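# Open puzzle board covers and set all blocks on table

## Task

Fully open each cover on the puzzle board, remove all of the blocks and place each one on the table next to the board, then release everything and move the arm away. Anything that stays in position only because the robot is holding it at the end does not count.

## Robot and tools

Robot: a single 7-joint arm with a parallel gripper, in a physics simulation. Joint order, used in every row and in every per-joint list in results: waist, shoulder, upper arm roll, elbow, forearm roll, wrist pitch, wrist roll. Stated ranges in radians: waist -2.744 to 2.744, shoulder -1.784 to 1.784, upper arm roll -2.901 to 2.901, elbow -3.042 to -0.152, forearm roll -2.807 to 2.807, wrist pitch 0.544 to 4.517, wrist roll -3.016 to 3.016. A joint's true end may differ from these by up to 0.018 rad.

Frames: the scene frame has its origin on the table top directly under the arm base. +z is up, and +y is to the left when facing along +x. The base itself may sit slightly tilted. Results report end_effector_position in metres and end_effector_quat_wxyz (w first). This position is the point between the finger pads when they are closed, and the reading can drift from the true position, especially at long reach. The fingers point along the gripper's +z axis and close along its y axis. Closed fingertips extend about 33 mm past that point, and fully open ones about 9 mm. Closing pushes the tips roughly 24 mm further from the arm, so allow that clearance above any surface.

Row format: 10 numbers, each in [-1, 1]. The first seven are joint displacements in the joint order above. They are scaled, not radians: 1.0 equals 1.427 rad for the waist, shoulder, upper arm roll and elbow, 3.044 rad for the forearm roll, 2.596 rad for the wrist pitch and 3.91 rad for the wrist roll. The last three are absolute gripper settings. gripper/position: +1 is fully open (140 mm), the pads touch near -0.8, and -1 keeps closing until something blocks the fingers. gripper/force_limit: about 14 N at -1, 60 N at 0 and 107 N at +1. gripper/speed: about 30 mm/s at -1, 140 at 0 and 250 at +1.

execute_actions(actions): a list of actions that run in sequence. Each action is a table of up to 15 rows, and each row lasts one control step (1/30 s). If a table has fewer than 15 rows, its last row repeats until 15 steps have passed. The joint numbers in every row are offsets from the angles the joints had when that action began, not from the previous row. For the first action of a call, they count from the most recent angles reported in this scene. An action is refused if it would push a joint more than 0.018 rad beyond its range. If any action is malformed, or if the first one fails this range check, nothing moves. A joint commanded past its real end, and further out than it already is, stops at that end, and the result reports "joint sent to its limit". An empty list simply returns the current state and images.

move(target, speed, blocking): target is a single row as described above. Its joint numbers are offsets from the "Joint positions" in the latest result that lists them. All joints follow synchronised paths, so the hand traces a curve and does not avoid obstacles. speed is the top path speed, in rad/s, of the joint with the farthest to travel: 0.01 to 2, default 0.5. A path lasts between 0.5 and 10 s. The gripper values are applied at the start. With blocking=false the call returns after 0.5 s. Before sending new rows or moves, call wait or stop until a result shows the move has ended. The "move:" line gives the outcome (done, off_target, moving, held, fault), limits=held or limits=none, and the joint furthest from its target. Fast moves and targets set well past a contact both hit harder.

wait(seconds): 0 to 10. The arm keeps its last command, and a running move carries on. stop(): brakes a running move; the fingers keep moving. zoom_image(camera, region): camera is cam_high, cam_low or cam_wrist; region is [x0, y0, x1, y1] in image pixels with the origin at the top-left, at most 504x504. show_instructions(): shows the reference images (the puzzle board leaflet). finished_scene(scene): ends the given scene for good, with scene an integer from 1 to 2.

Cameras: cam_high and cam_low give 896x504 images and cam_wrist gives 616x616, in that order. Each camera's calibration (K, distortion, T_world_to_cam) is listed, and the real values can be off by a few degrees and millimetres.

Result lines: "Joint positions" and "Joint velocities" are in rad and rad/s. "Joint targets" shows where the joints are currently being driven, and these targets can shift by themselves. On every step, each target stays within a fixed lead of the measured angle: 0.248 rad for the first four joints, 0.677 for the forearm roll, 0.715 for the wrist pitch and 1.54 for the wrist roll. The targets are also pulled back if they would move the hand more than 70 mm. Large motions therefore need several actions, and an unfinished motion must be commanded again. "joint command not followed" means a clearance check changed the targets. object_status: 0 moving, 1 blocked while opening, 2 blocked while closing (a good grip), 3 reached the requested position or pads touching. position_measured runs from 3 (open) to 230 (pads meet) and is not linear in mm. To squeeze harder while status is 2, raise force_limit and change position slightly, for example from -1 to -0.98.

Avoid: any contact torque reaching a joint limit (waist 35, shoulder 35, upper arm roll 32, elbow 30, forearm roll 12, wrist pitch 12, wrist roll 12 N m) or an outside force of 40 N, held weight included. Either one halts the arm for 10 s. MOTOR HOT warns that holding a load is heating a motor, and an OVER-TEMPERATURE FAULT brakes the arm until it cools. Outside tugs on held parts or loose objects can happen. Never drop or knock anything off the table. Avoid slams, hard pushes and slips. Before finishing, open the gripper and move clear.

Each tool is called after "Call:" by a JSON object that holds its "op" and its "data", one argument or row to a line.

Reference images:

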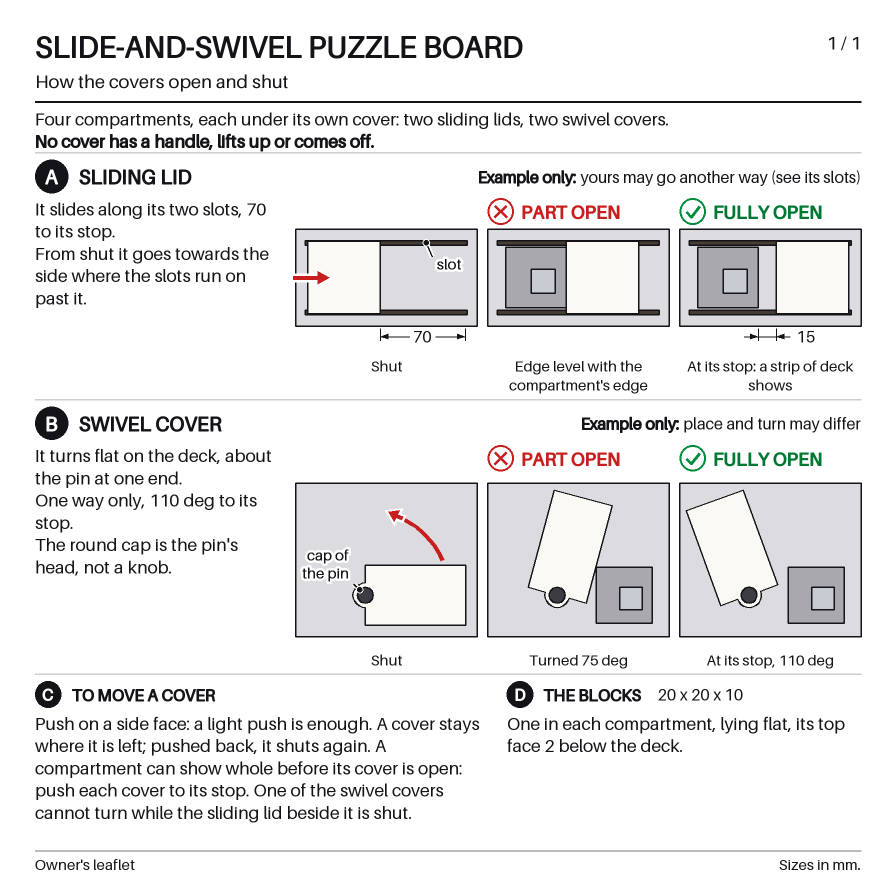

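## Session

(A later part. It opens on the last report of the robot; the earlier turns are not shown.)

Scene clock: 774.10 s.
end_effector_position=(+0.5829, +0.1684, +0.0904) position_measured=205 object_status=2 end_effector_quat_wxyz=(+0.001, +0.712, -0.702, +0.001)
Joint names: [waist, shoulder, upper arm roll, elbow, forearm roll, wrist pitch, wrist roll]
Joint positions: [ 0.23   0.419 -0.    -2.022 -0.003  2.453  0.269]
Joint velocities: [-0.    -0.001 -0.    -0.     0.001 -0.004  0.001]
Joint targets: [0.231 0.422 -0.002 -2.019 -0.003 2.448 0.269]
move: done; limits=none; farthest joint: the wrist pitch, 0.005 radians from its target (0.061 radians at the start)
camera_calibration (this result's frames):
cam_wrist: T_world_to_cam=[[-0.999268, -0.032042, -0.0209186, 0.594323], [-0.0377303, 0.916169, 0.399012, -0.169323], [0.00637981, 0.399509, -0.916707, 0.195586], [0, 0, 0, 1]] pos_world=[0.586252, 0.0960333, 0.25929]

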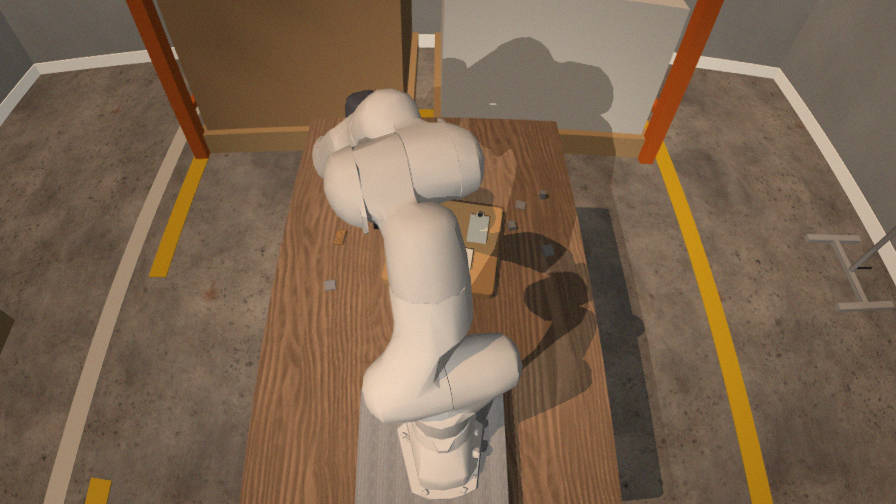

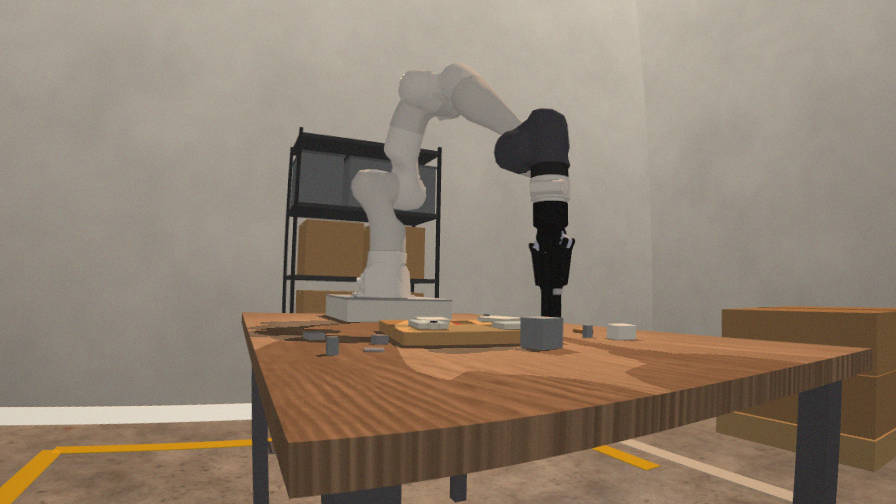

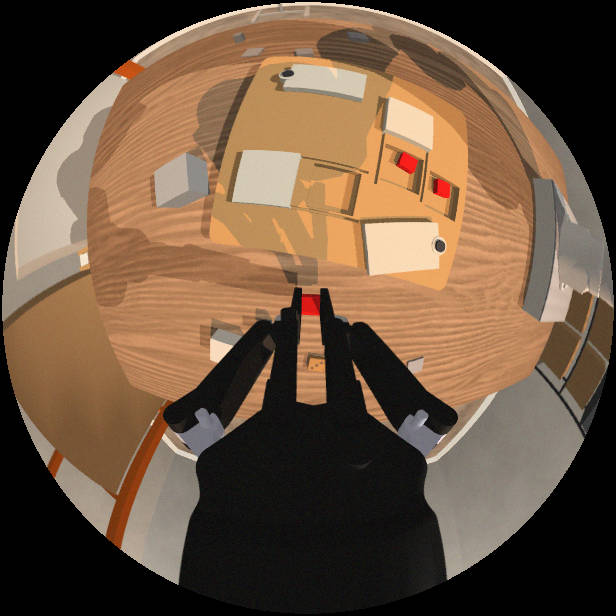

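Call:
{"op": "move", "data": {
  "target": [0, 0.0438, 0, 0, 0, 0.02504, 0, -1, -0.3, -0.8],
  "speed": 0.07
}}

Call:
{"op": "zoom_image", "data": {
  "camera": "cam_wrist",
  "region": [262, 240, 362, 340]
}}

Scene clock: 781.40 s.
end_effector_position=(+0.5811, +0.1677, +0.0593) position_measured=205 object_status=2 end_effector_quat_wxyz=(+0.003, +0.712, -0.702, -0.000)
Joint names: [waist, shoulder, upper arm roll, elbow, forearm roll, wrist pitch, wrist roll]
Joint positions: [ 0.23   0.479 -0.    -2.022 -0.003  2.508  0.269]
Joint velocities: [ 0.001  0.    -0.    -0.    -0.001  0.    -0.001]
Joint targets: [0.230 0.482 -0.000 -2.022 -0.003 2.518 0.269]
move: done; limits=none; farthest joint: the wrist pitch, 0.010 radians from its target (0.066 radians at the start)
camera_calibration (this result's frames):
cam_wrist: T_world_to_cam=[[-0.999354, -0.0319847, -0.0163829, 0.591673], [-0.0358634, 0.916688, 0.39799, -0.157519], [0.00228845, 0.398321, -0.917243, 0.169953], [0, 0, 0, 1]] pos_world=[0.585253, 0.0956246, 0.228272]

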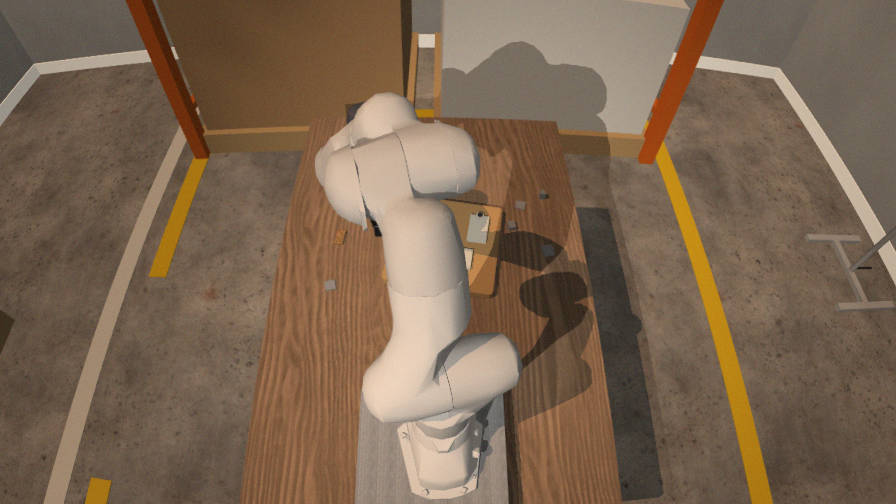

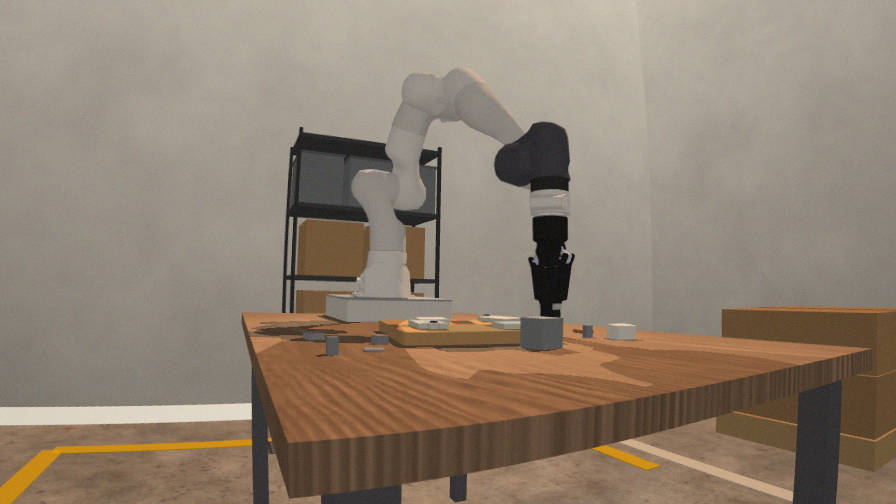

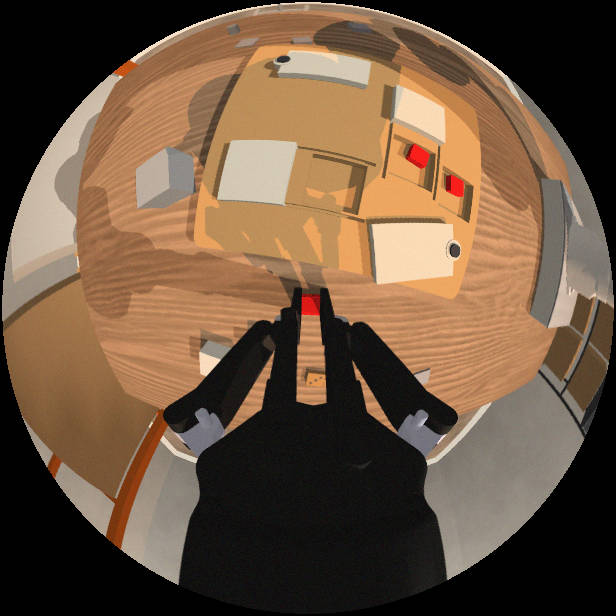

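Region (262, 240, 362, 340) of cam_wrist's 616x616 image, scaled by 5.040, with more detail than that image has.

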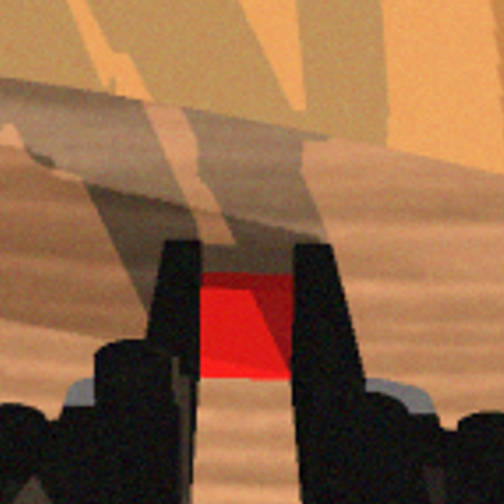

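Call:
{"op": "execute_actions", "data": {
  "actions": [
    [[0,0,0,0,0,0,0,-0.475,0,-0.5],[0,0,0,0,0,0,0,-0.475,0,-0.5],[0,0,0,0,0,0,0,-0.475,0,-0.5],[0,0,0,0,0,0,0,-0.475,0,-0.5],[0,0,0,0,0,0,0,-0.475,0,-0.5],[0,0,0,0,0,0,0,-0.475,0,-0.5],[0,0,0,0,0,-0.001,0,-0.475,0,-0.5],[0,-0.001,0,0,0,-0.002,0,-0.475,0,-0.5],[0,-0.002,0,0,0,-0.003,0,-0.475,0,-0.5],[0,-0.0035,0,0,0,-0.004,0,-0.475,0,-0.5],[0,-0.005,0,0,0,-0.0052,0,-0.475,0,-0.5],[0,-0.007,0,0,0,-0.0066,0,-0.475,0,-0.5],[0,-0.0095,0,0,0,-0.0082,0,-0.475,0,-0.5],[0,-0.012,0,0,0,-0.01,0,-0.475,0,-0.5],[0,-0.015,0,0,0,-0.012,0,-0.475,0,-0.5]],
    [[0,-0.011,0,0,0,-0.01,0,-0.475,0,-0.5],[0,-0.015,0,0,0,-0.012,0,-0.475,0,-0.5],[0,-0.019,0,0,0,-0.0142,0,-0.475,0,-0.5],[0,-0.023,0,0,0,-0.0164,0,-0.475,0,-0.5],[0,-0.027,0,0,0,-0.0186,0,-0.475,0,-0.5],[0,-0.031,0,0,0,-0.0208,0,-0.475,0,-0.5],[0,-0.035,0,0,0,-0.023,0,-0.475,0,-0.5],[0,-0.039,0,0,0,-0.025,0,-0.475,0,-0.5],[0,-0.043,0,0,0,-0.027,0,-0.475,0,-0.5],[0,-0.047,0,0,0,-0.028,0,-0.475,0,-0.5],[0,-0.05,0,0,0,-0.029,0,-0.475,0,-0.5],[0,-0.052,0,0,0,-0.029,0,-0.475,0,-0.5],[0,-0.054,0,0,0,-0.029,0,-0.475,0,-0.5],[0,-0.055,0,0,0,-0.029,0,-0.475,0,-0.5]]
  ]
}}

Scene clock: 832.23 s.
end_effector_position=(+0.5841, +0.1686, +0.1028) position_measured=189 object_status=3 end_effector_quat_wxyz=(-0.001, +0.712, -0.702, +0.002)
Joint names: [waist, shoulder, upper arm roll, elbow, forearm roll, wrist pitch, wrist roll]
Joint positions: [ 0.23   0.396 -0.    -2.022 -0.003  2.434  0.269]
Joint velocities: [-0.    -0.072 -0.    -0.002 -0.    -0.05  -0.002]
Joint targets: [0.230 0.391 -0.000 -2.022 -0.003 2.420 0.269]
camera_calibration (this result's frames):
cam_wrist: T_world_to_cam=[[-0.999171, -0.0318024, -0.0254306, 0.596147], [-0.0393245, 0.915705, 0.399922, -0.173517], [0.0105685, 0.40059, -0.916196, 0.204238], [0, 0, 0, 1]] pos_world=[0.586671, 0.0960336, 0.271676]

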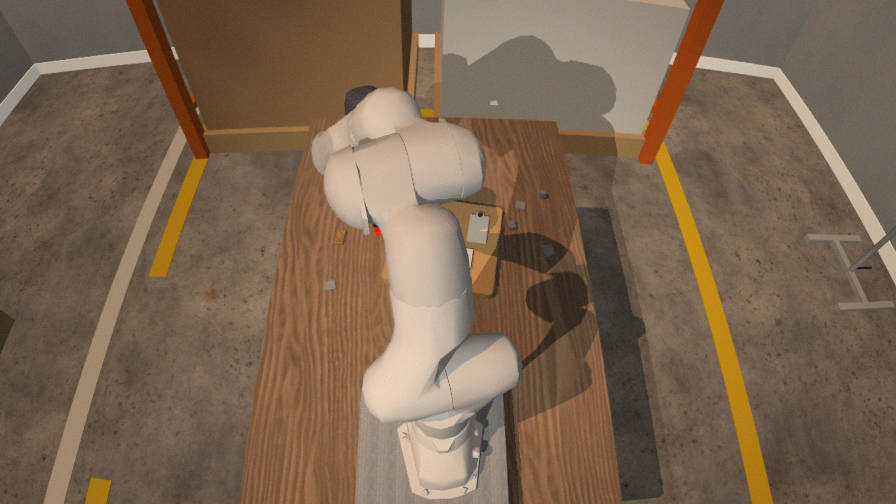

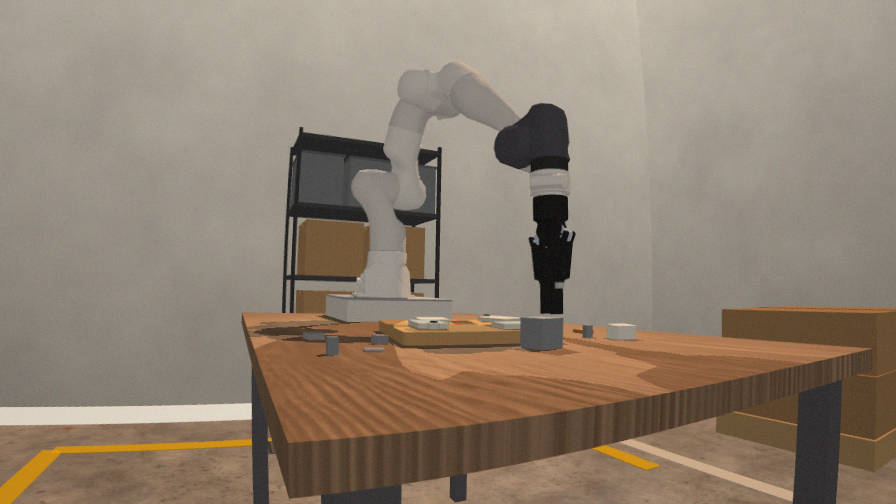

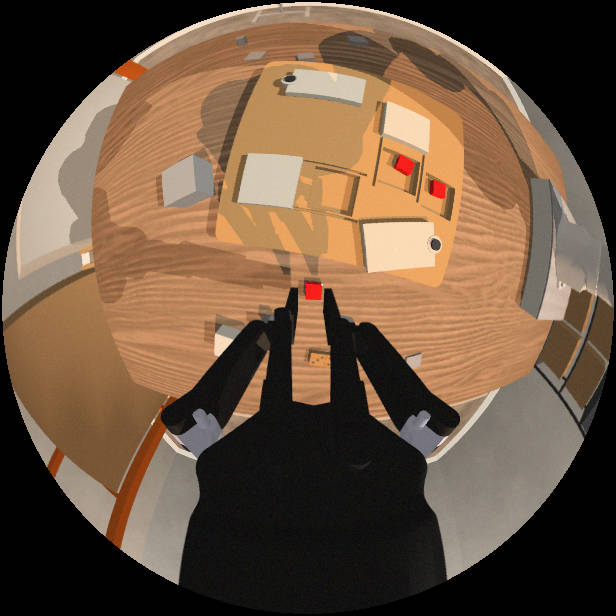

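Call:
{"op": "move", "data": {
  "target": [-0.16608, -0.18889, 0, -0.30972, 0, 0.0668, -0.01688, -0.475, 0, -0.5],
  "speed": 0.5
}}

Call:
{"op": "zoom_image", "data": {
  "camera": "cam_wrist",
  "region": [270, 230, 410, 340]
}}

Scene clock: 852.50 s.
end_effector_position=(+0.4859, +0.0223, +0.0964) position_measured=189 object_status=3 end_effector_quat_wxyz=(-0.001, -0.648, +0.762, -0.002)
Joint names: [waist, shoulder, upper arm roll, elbow, forearm roll, wrist pitch, wrist roll]
Joint positions: [-0.004  0.129 -0.001 -2.461 -0.003  2.603  0.209]
Joint velocities: [ 0.     0.001 -0.    -0.    -0.002  0.002 -0.007]
Joint targets: [-0.006 0.126 -0.000 -2.464 -0.003 2.608 0.203]
move: done; limits=none; farthest joint: the wrist roll, 0.006 radians from its target (0.066 radians at the start)
camera_calibration (this result's frames):
cam_wrist: T_world_to_cam=[[-0.9895, 0.142781, -0.0224547, 0.484386], [0.122264, 0.909722, 0.396808, -0.118968], [0.077084, 0.389896, -0.917627, 0.226042], [0, 0, 0, 1]] pos_world=[0.476421, -0.0490656, 0.265506]

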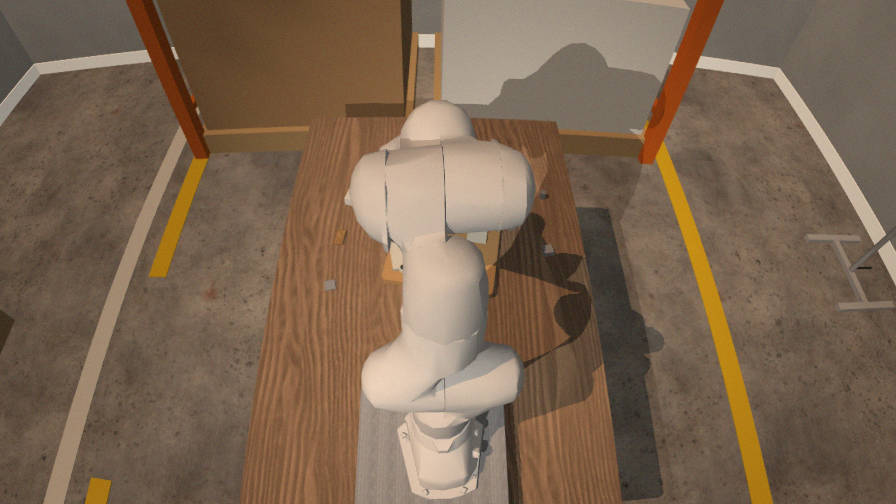

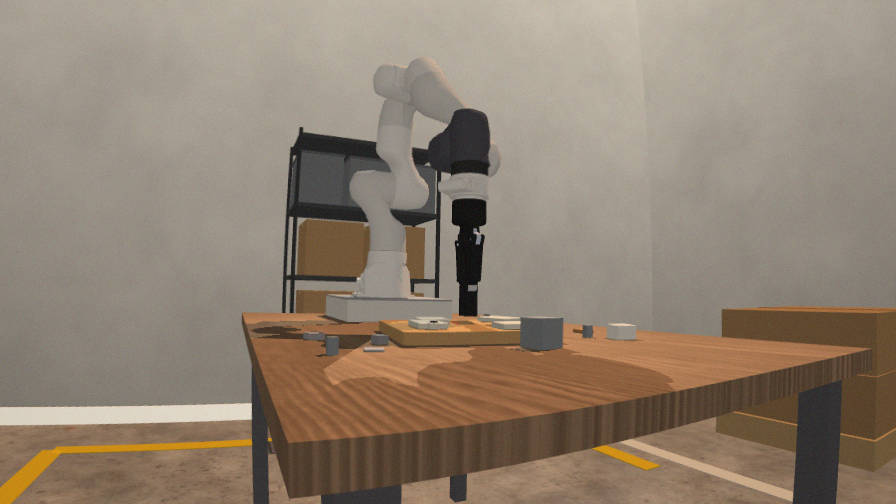

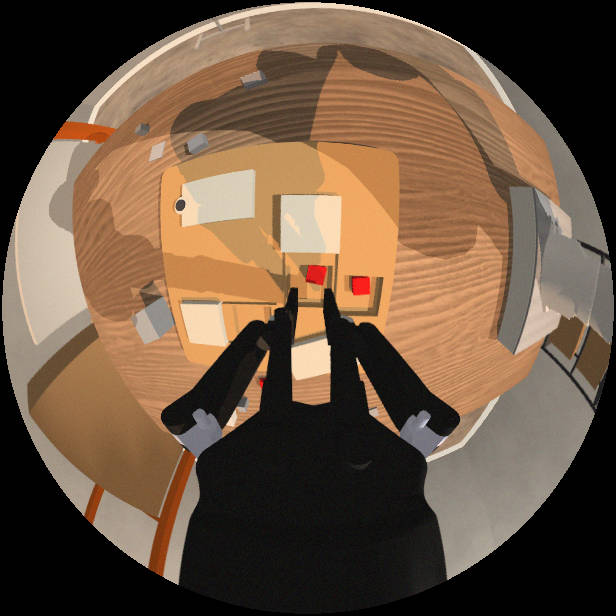

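Region (270, 230, 410, 340) of cam_wrist's 616x616 image, scaled by 3.600, with more detail than that image has; it fills the top 396 rows of this view, and the rest is white.

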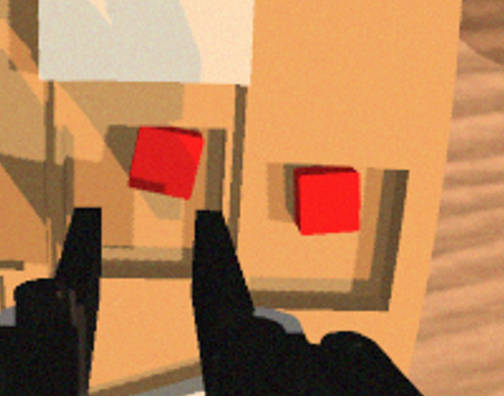

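Call:
{"op": "move", "data": {
  "target": [0, 0.02558, 0, 0, 0, 0.01414, -0.0005, -0.475, 0, -0.5],
  "speed": 0.08
}}

Call:
{"op": "zoom_image", "data": {
  "camera": "cam_wrist",
  "region": [275, 250, 347, 322]
}}

Scene clock: 860.57 s.
end_effector_position=(+0.4854, +0.0222, +0.0828) position_measured=189 object_status=3 end_effector_quat_wxyz=(-0.002, -0.649, +0.761, -0.001)
Joint names: [waist, shoulder, upper arm roll, elbow, forearm roll, wrist pitch, wrist roll]
Joint positions: [-0.004  0.163 -0.001 -2.461 -0.003  2.634  0.208]
Joint velocities: [ 0.001  0.     0.001  0.001  0.     0.005 -0.   ]
Joint targets: [-0.004 0.166 -0.001 -2.461 -0.003 2.639 0.207]
move: done; limits=none; farthest joint: the wrist pitch, 0.005 radians from its target (0.036 radians at the start)
camera_calibration (this result's frames):
cam_wrist: T_world_to_cam=[[-0.989793, 0.141095, -0.0200459, 0.483507], [0.121687, 0.909965, 0.39643, -0.113098], [0.0741754, 0.389944, -0.917846, 0.215066], [0, 0, 0, 1]] pos_world=[0.476382, -0.0491686, 0.251925]

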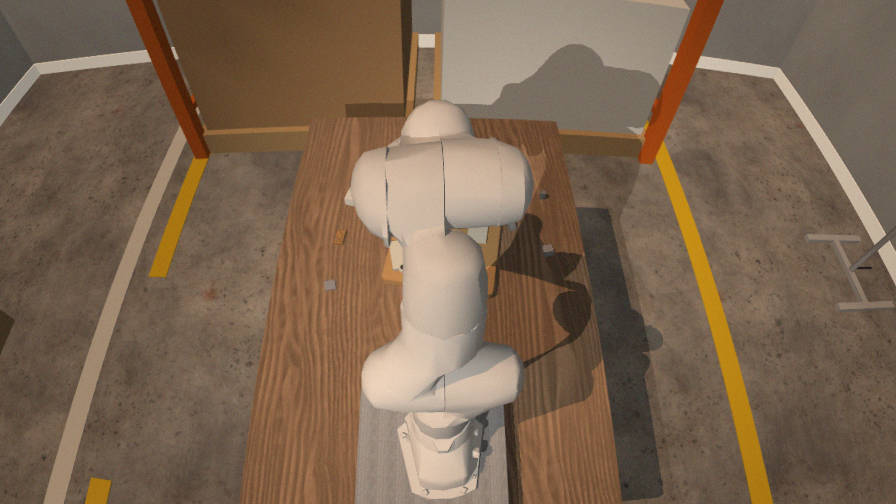

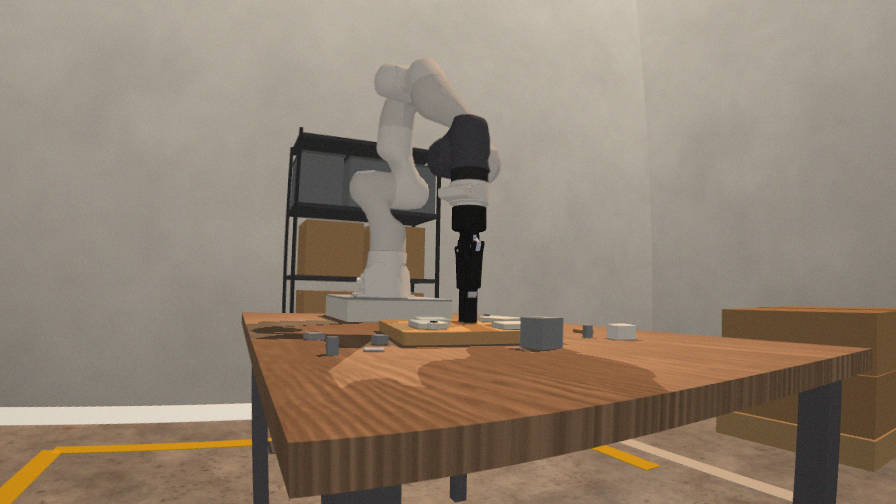

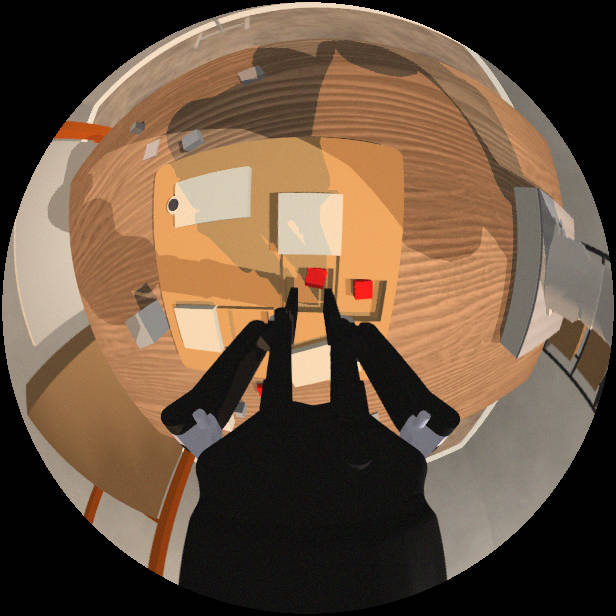

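Region (275, 250, 347, 322) of cam_wrist's 616x616 image, scaled by 7.000, with more detail than that image has.

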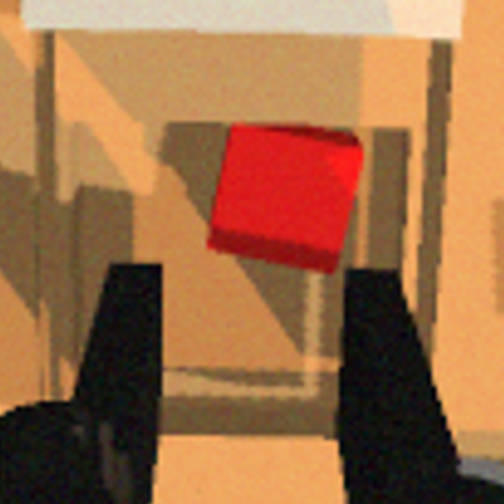

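Call:
{"op": "execute_actions", "data": {
  "actions": [
    [[-0.002,0.0012,0,0.0012,0,0,0,-0.475,0,-0.5],[-0.0032,0.0017,0,0.0017,0,0,0,-0.475,0,-0.5],[-0.0032,0.0017,0,0.0017,0,0,0,-0.475,0,-0.5],[-0.0032,0.0030,0,0.0024,0,0,0,-0.475,0,-0.5],[-0.0032,0.0049,0,0.0034,0,0,0,-0.475,0,-0.5],[-0.0032,0.0073,0,0.0047,0,0,0,-0.475,0,-0.5],[-0.0032,0.0097,0,0.0060,0,0,0,-0.475,0,-0.5],[-0.0032,0.0123,0,0.0074,0,0,0,-0.475,0,-0.5],[-0.0032,0.0150,0,0.0089,0,0,0,-0.475,0,-0.5],[-0.0032,0.0177,0,0.0103,0,0,0,-0.475,0,-0.5],[-0.0032,0.0203,0,0.0117,0,0,0,-0.475,0,-0.5],[-0.0032,0.0227,0,0.0130,0,0,0,-0.475,0,-0.5],[-0.0032,0.0251,0,0.0143,0,0,0,-0.475,0,-0.5],[-0.0032,0.0270,0,0.0153,0,0,0,-0.475,0,-0.5],[-0.0032,0.0283,0,0.0160,0,0,0,-0.475,0,-0.5]]
  ]
}}

Call:
{"op": "wait", "data": {
  "seconds": 0.4
}}

Call:
{"op": "zoom_image", "data": {
  "camera": "cam_wrist",
  "region": [275, 250, 347, 322]
}}

Scene clock: 884.40 s.
end_effector_position=(+0.4858, +0.0212, +0.0733) position_measured=189 object_status=3 end_effector_quat_wxyz=(-0.008, -0.648, +0.762, +0.003)
Joint names: [waist, shoulder, upper arm roll, elbow, forearm roll, wrist pitch, wrist roll]
Joint positions: [-0.006  0.195 -0.001 -2.444 -0.003  2.635  0.208]
Joint velocities: [-0.002  0.088  0.001  0.039  0.001 -0.001  0.   ]
Joint targets: [-0.009 0.203 -0.001 -2.438 -0.003 2.634 0.208]
camera_calibration (this result's frames):
cam_wrist: T_world_to_cam=[[-0.989677, 0.143182, -0.00616627, 0.48278], [0.129196, 0.909978, 0.394017, -0.111922], [0.0620272, 0.389153, -0.919083, 0.212738], [0, 0, 0, 1]] pos_world=[0.47906, -0.0500666, 0.242599]

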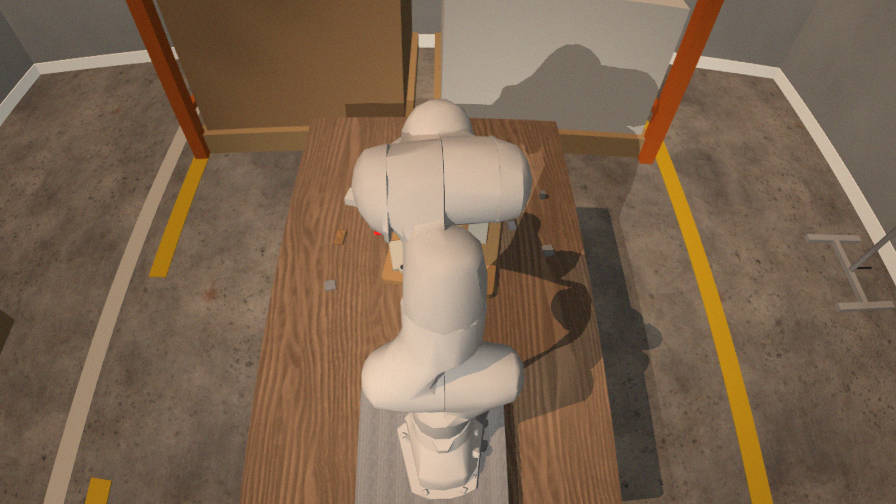

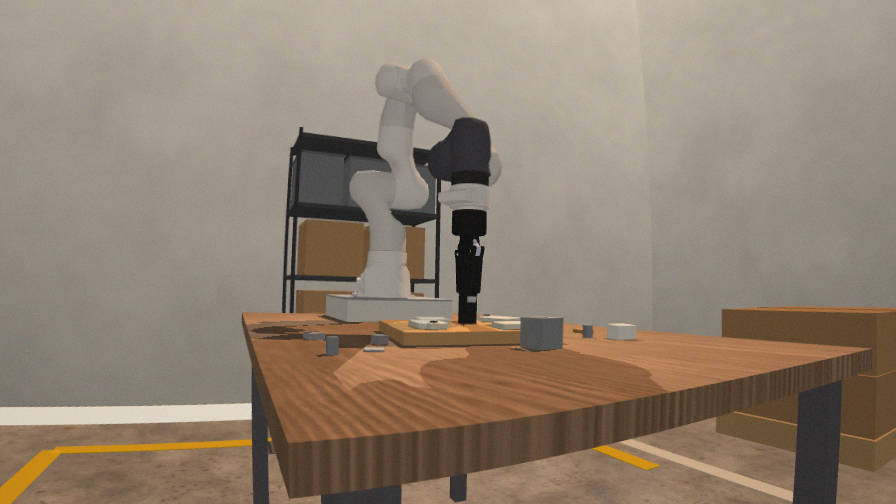

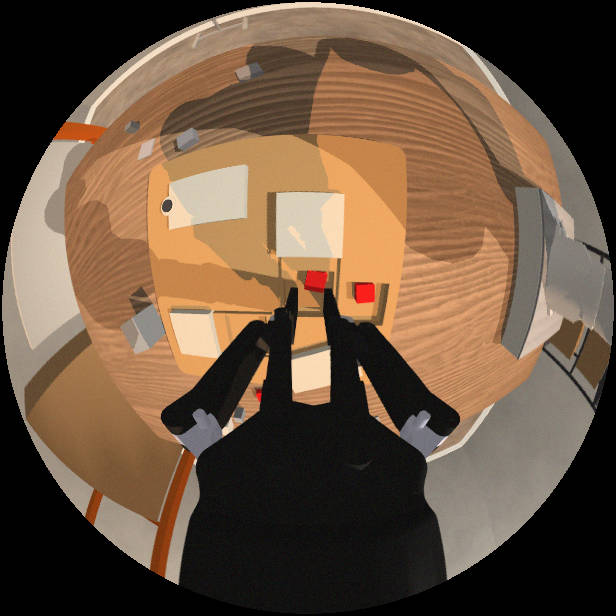

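Scene clock: 884.80 s.
end_effector_position=(+0.4859, +0.0211, +0.0715) position_measured=189 object_status=3 end_effector_quat_wxyz=(-0.009, -0.648, +0.762, +0.004)
Joint names: [waist, shoulder, upper arm roll, elbow, forearm roll, wrist pitch, wrist roll]
Joint positions: [-0.006  0.201 -0.001 -2.441 -0.003  2.635  0.208]
Joint velocities: [ 0.001 -0.001 -0.    -0.    -0.001  0.    -0.001]
Joint targets: [-0.009 0.203 -0.001 -2.438 -0.003 2.634 0.208]
wait: 0.40 s; at rest by 0.27 s
camera_calibration (this result's frames):
cam_wrist: T_world_to_cam=[[-0.989681, 0.143245, -0.00352211, 0.482651], [0.130314, 0.910019, 0.393552, -0.111712], [0.0595794, 0.389031, -0.919296, 0.212322], [0, 0, 0, 1]] pos_world=[0.479578, -0.0500773, 0.240851]

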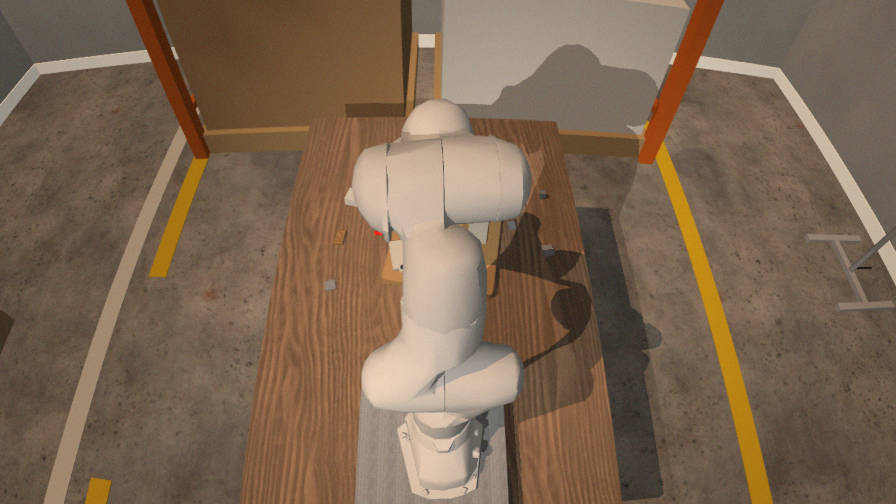

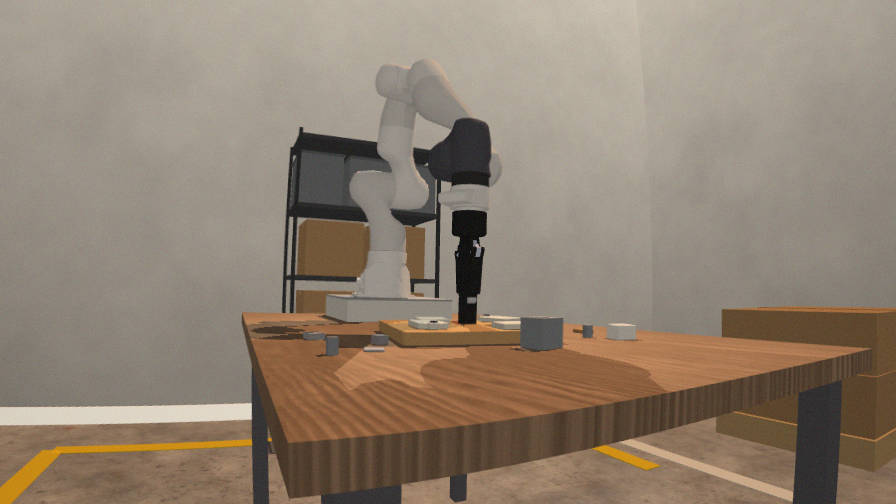

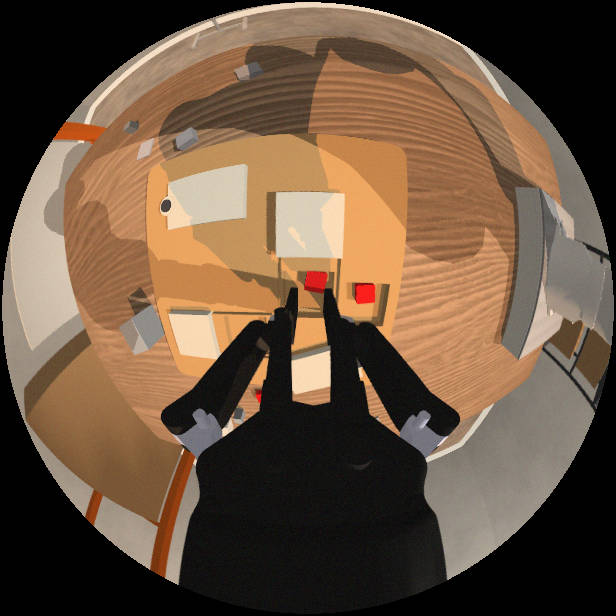

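Region (275, 250, 347, 322) of cam_wrist's 616x616 image, scaled by 7.000, with more detail than that image has.

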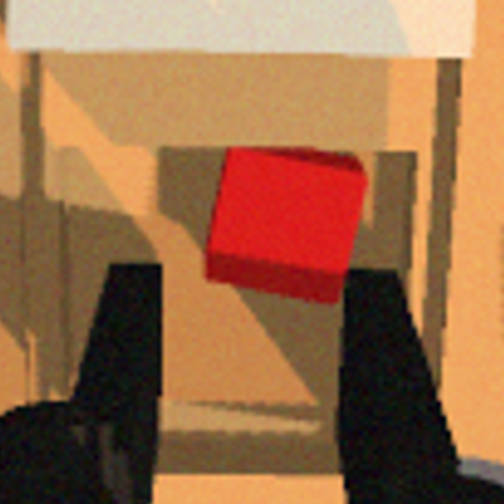

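Call:
{"op": "execute_actions", "data": {
  "actions": []
}}

Scene clock: 906.23 s.
end_effector_position=(+0.4860, +0.0211, +0.0716) position_measured=189 object_status=3 end_effector_quat_wxyz=(-0.009, -0.648, +0.762, +0.004)
Joint names: [waist, shoulder, upper arm roll, elbow, forearm roll, wrist pitch, wrist roll]
Joint positions: [-0.006  0.201 -0.001 -2.441 -0.003  2.635  0.208]
Joint velocities: [ 0.    -0.001 -0.001  0.001  0.001  0.001 -0.001]
Joint targets: [-0.009 0.203 -0.001 -2.438 -0.003 2.634 0.208]
camera_calibration (this result's frames):
cam_wrist: T_world_to_cam=[[-0.989669, 0.143326, -0.00371689, 0.482791], [0.130311, 0.910006, 0.393584, -0.111723], [0.0597932, 0.389034, -0.919281, 0.212281], [0, 0, 0, 1]] pos_world=[0.479669, -0.0501123, 0.240913]

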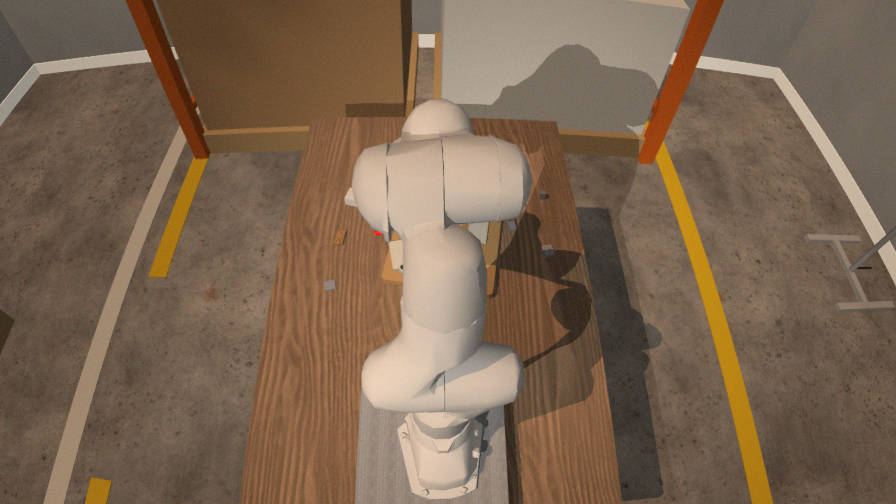

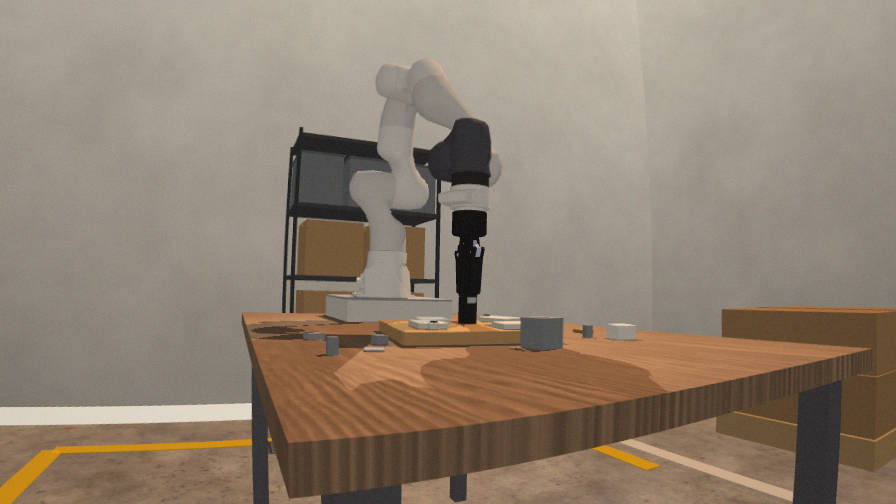

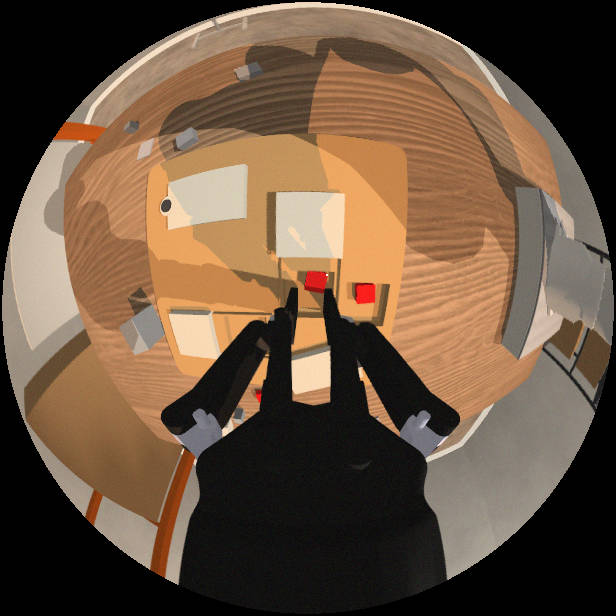

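Call:
{"op": "zoom_image", "data": {
  "camera": "cam_wrist",
  "region": [270, 245, 350, 325]
}}

Region (270, 245, 350, 325) of cam_wrist's 616x616 image, scaled by 6.300, with more detail than that image has.

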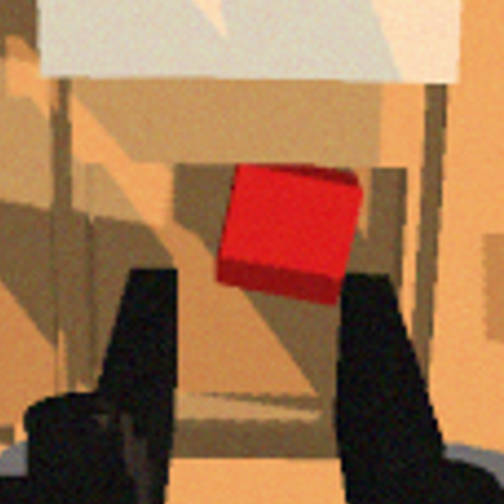

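Call:
{"op": "move", "data": {
  "target": [-0.0120, 0.0014, 0, 0.0021, 0, -0.0030, -0.0045, -0.475, -0.3, -0.8],
  "speed": 0.04
}}

Call:
{"op": "zoom_image", "data": {
  "camera": "cam_wrist",
  "region": [270, 245, 350, 325]
}}

Scene clock: 938.00 s.
end_effector_position=(+0.4854, +0.0140, +0.0715) position_measured=189 object_status=3 end_effector_quat_wxyz=(-0.010, -0.647, +0.763, +0.005)
Joint names: [waist, shoulder, upper arm roll, elbow, forearm roll, wrist pitch, wrist roll]
Joint positions: [-0.021  0.201 -0.001 -2.44  -0.003  2.632  0.196]
Joint velocities: [-0.     0.     0.001  0.     0.001 -0.001 -0.008]
Joint targets: [-0.023 0.203 -0.001 -2.438 -0.003 2.627 0.190]
move: done; limits=none; farthest joint: the wrist roll, 0.006 radians from its target (0.017 radians at the start)
camera_calibration (this result's frames):
cam_wrist: T_world_to_cam=[[-0.989216, 0.14646, -0.000870995, 0.482786], [0.134328, 0.909611, 0.393146, -0.107016], [0.0583724, 0.388789, -0.919476, 0.215682], [0, 0, 0, 1]] pos_world=[0.479365, -0.057221, 0.240807]

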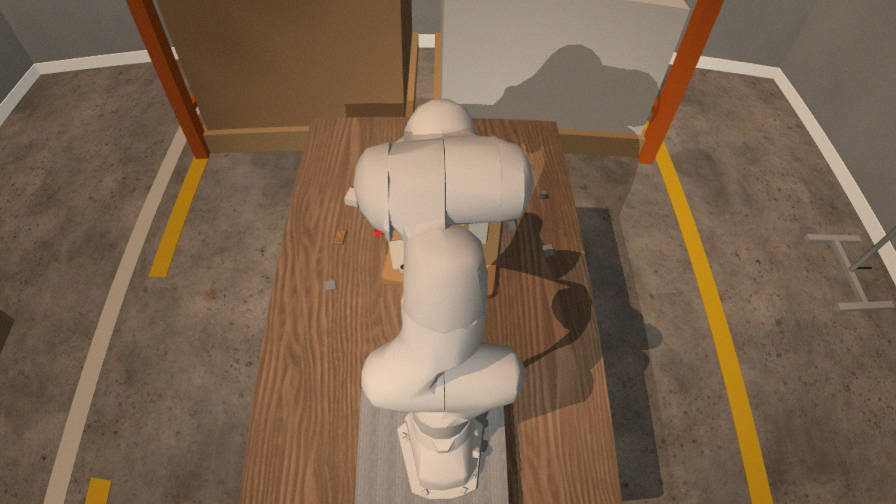

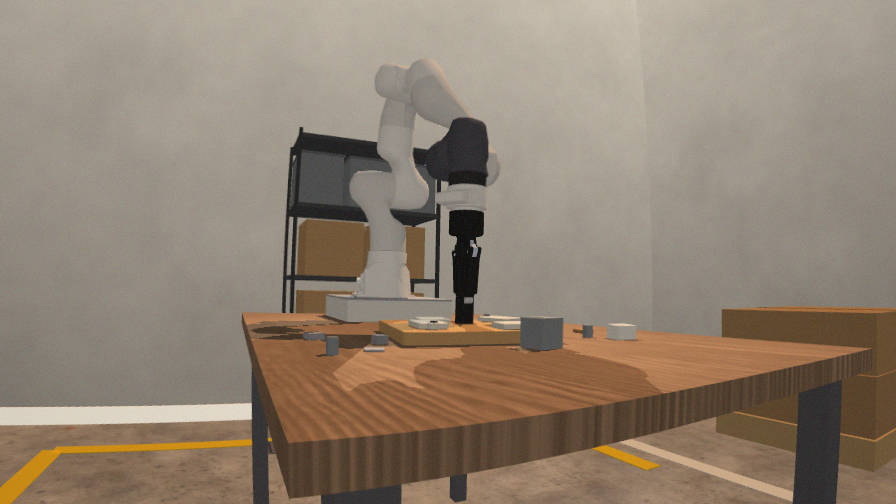

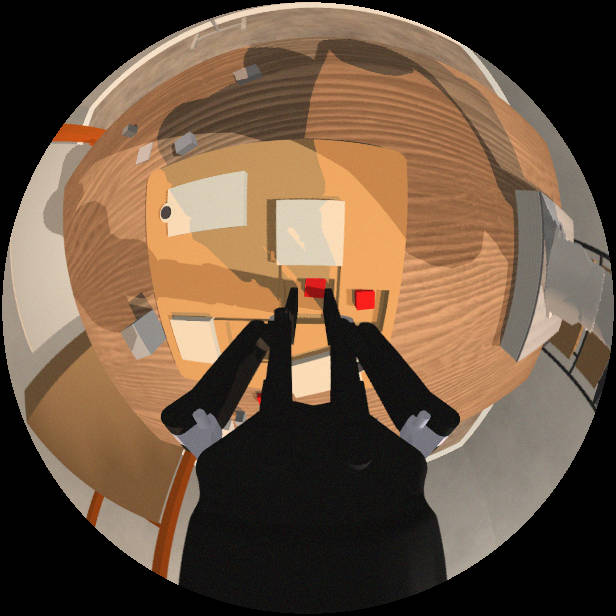

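Region (270, 245, 350, 325) of cam_wrist's 616x616 image, scaled by 6.300, with more detail than that image has.

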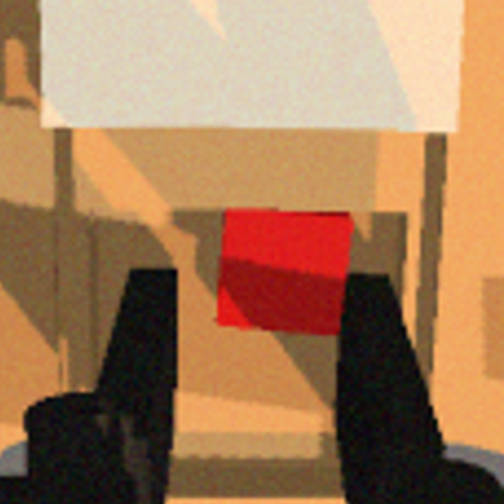

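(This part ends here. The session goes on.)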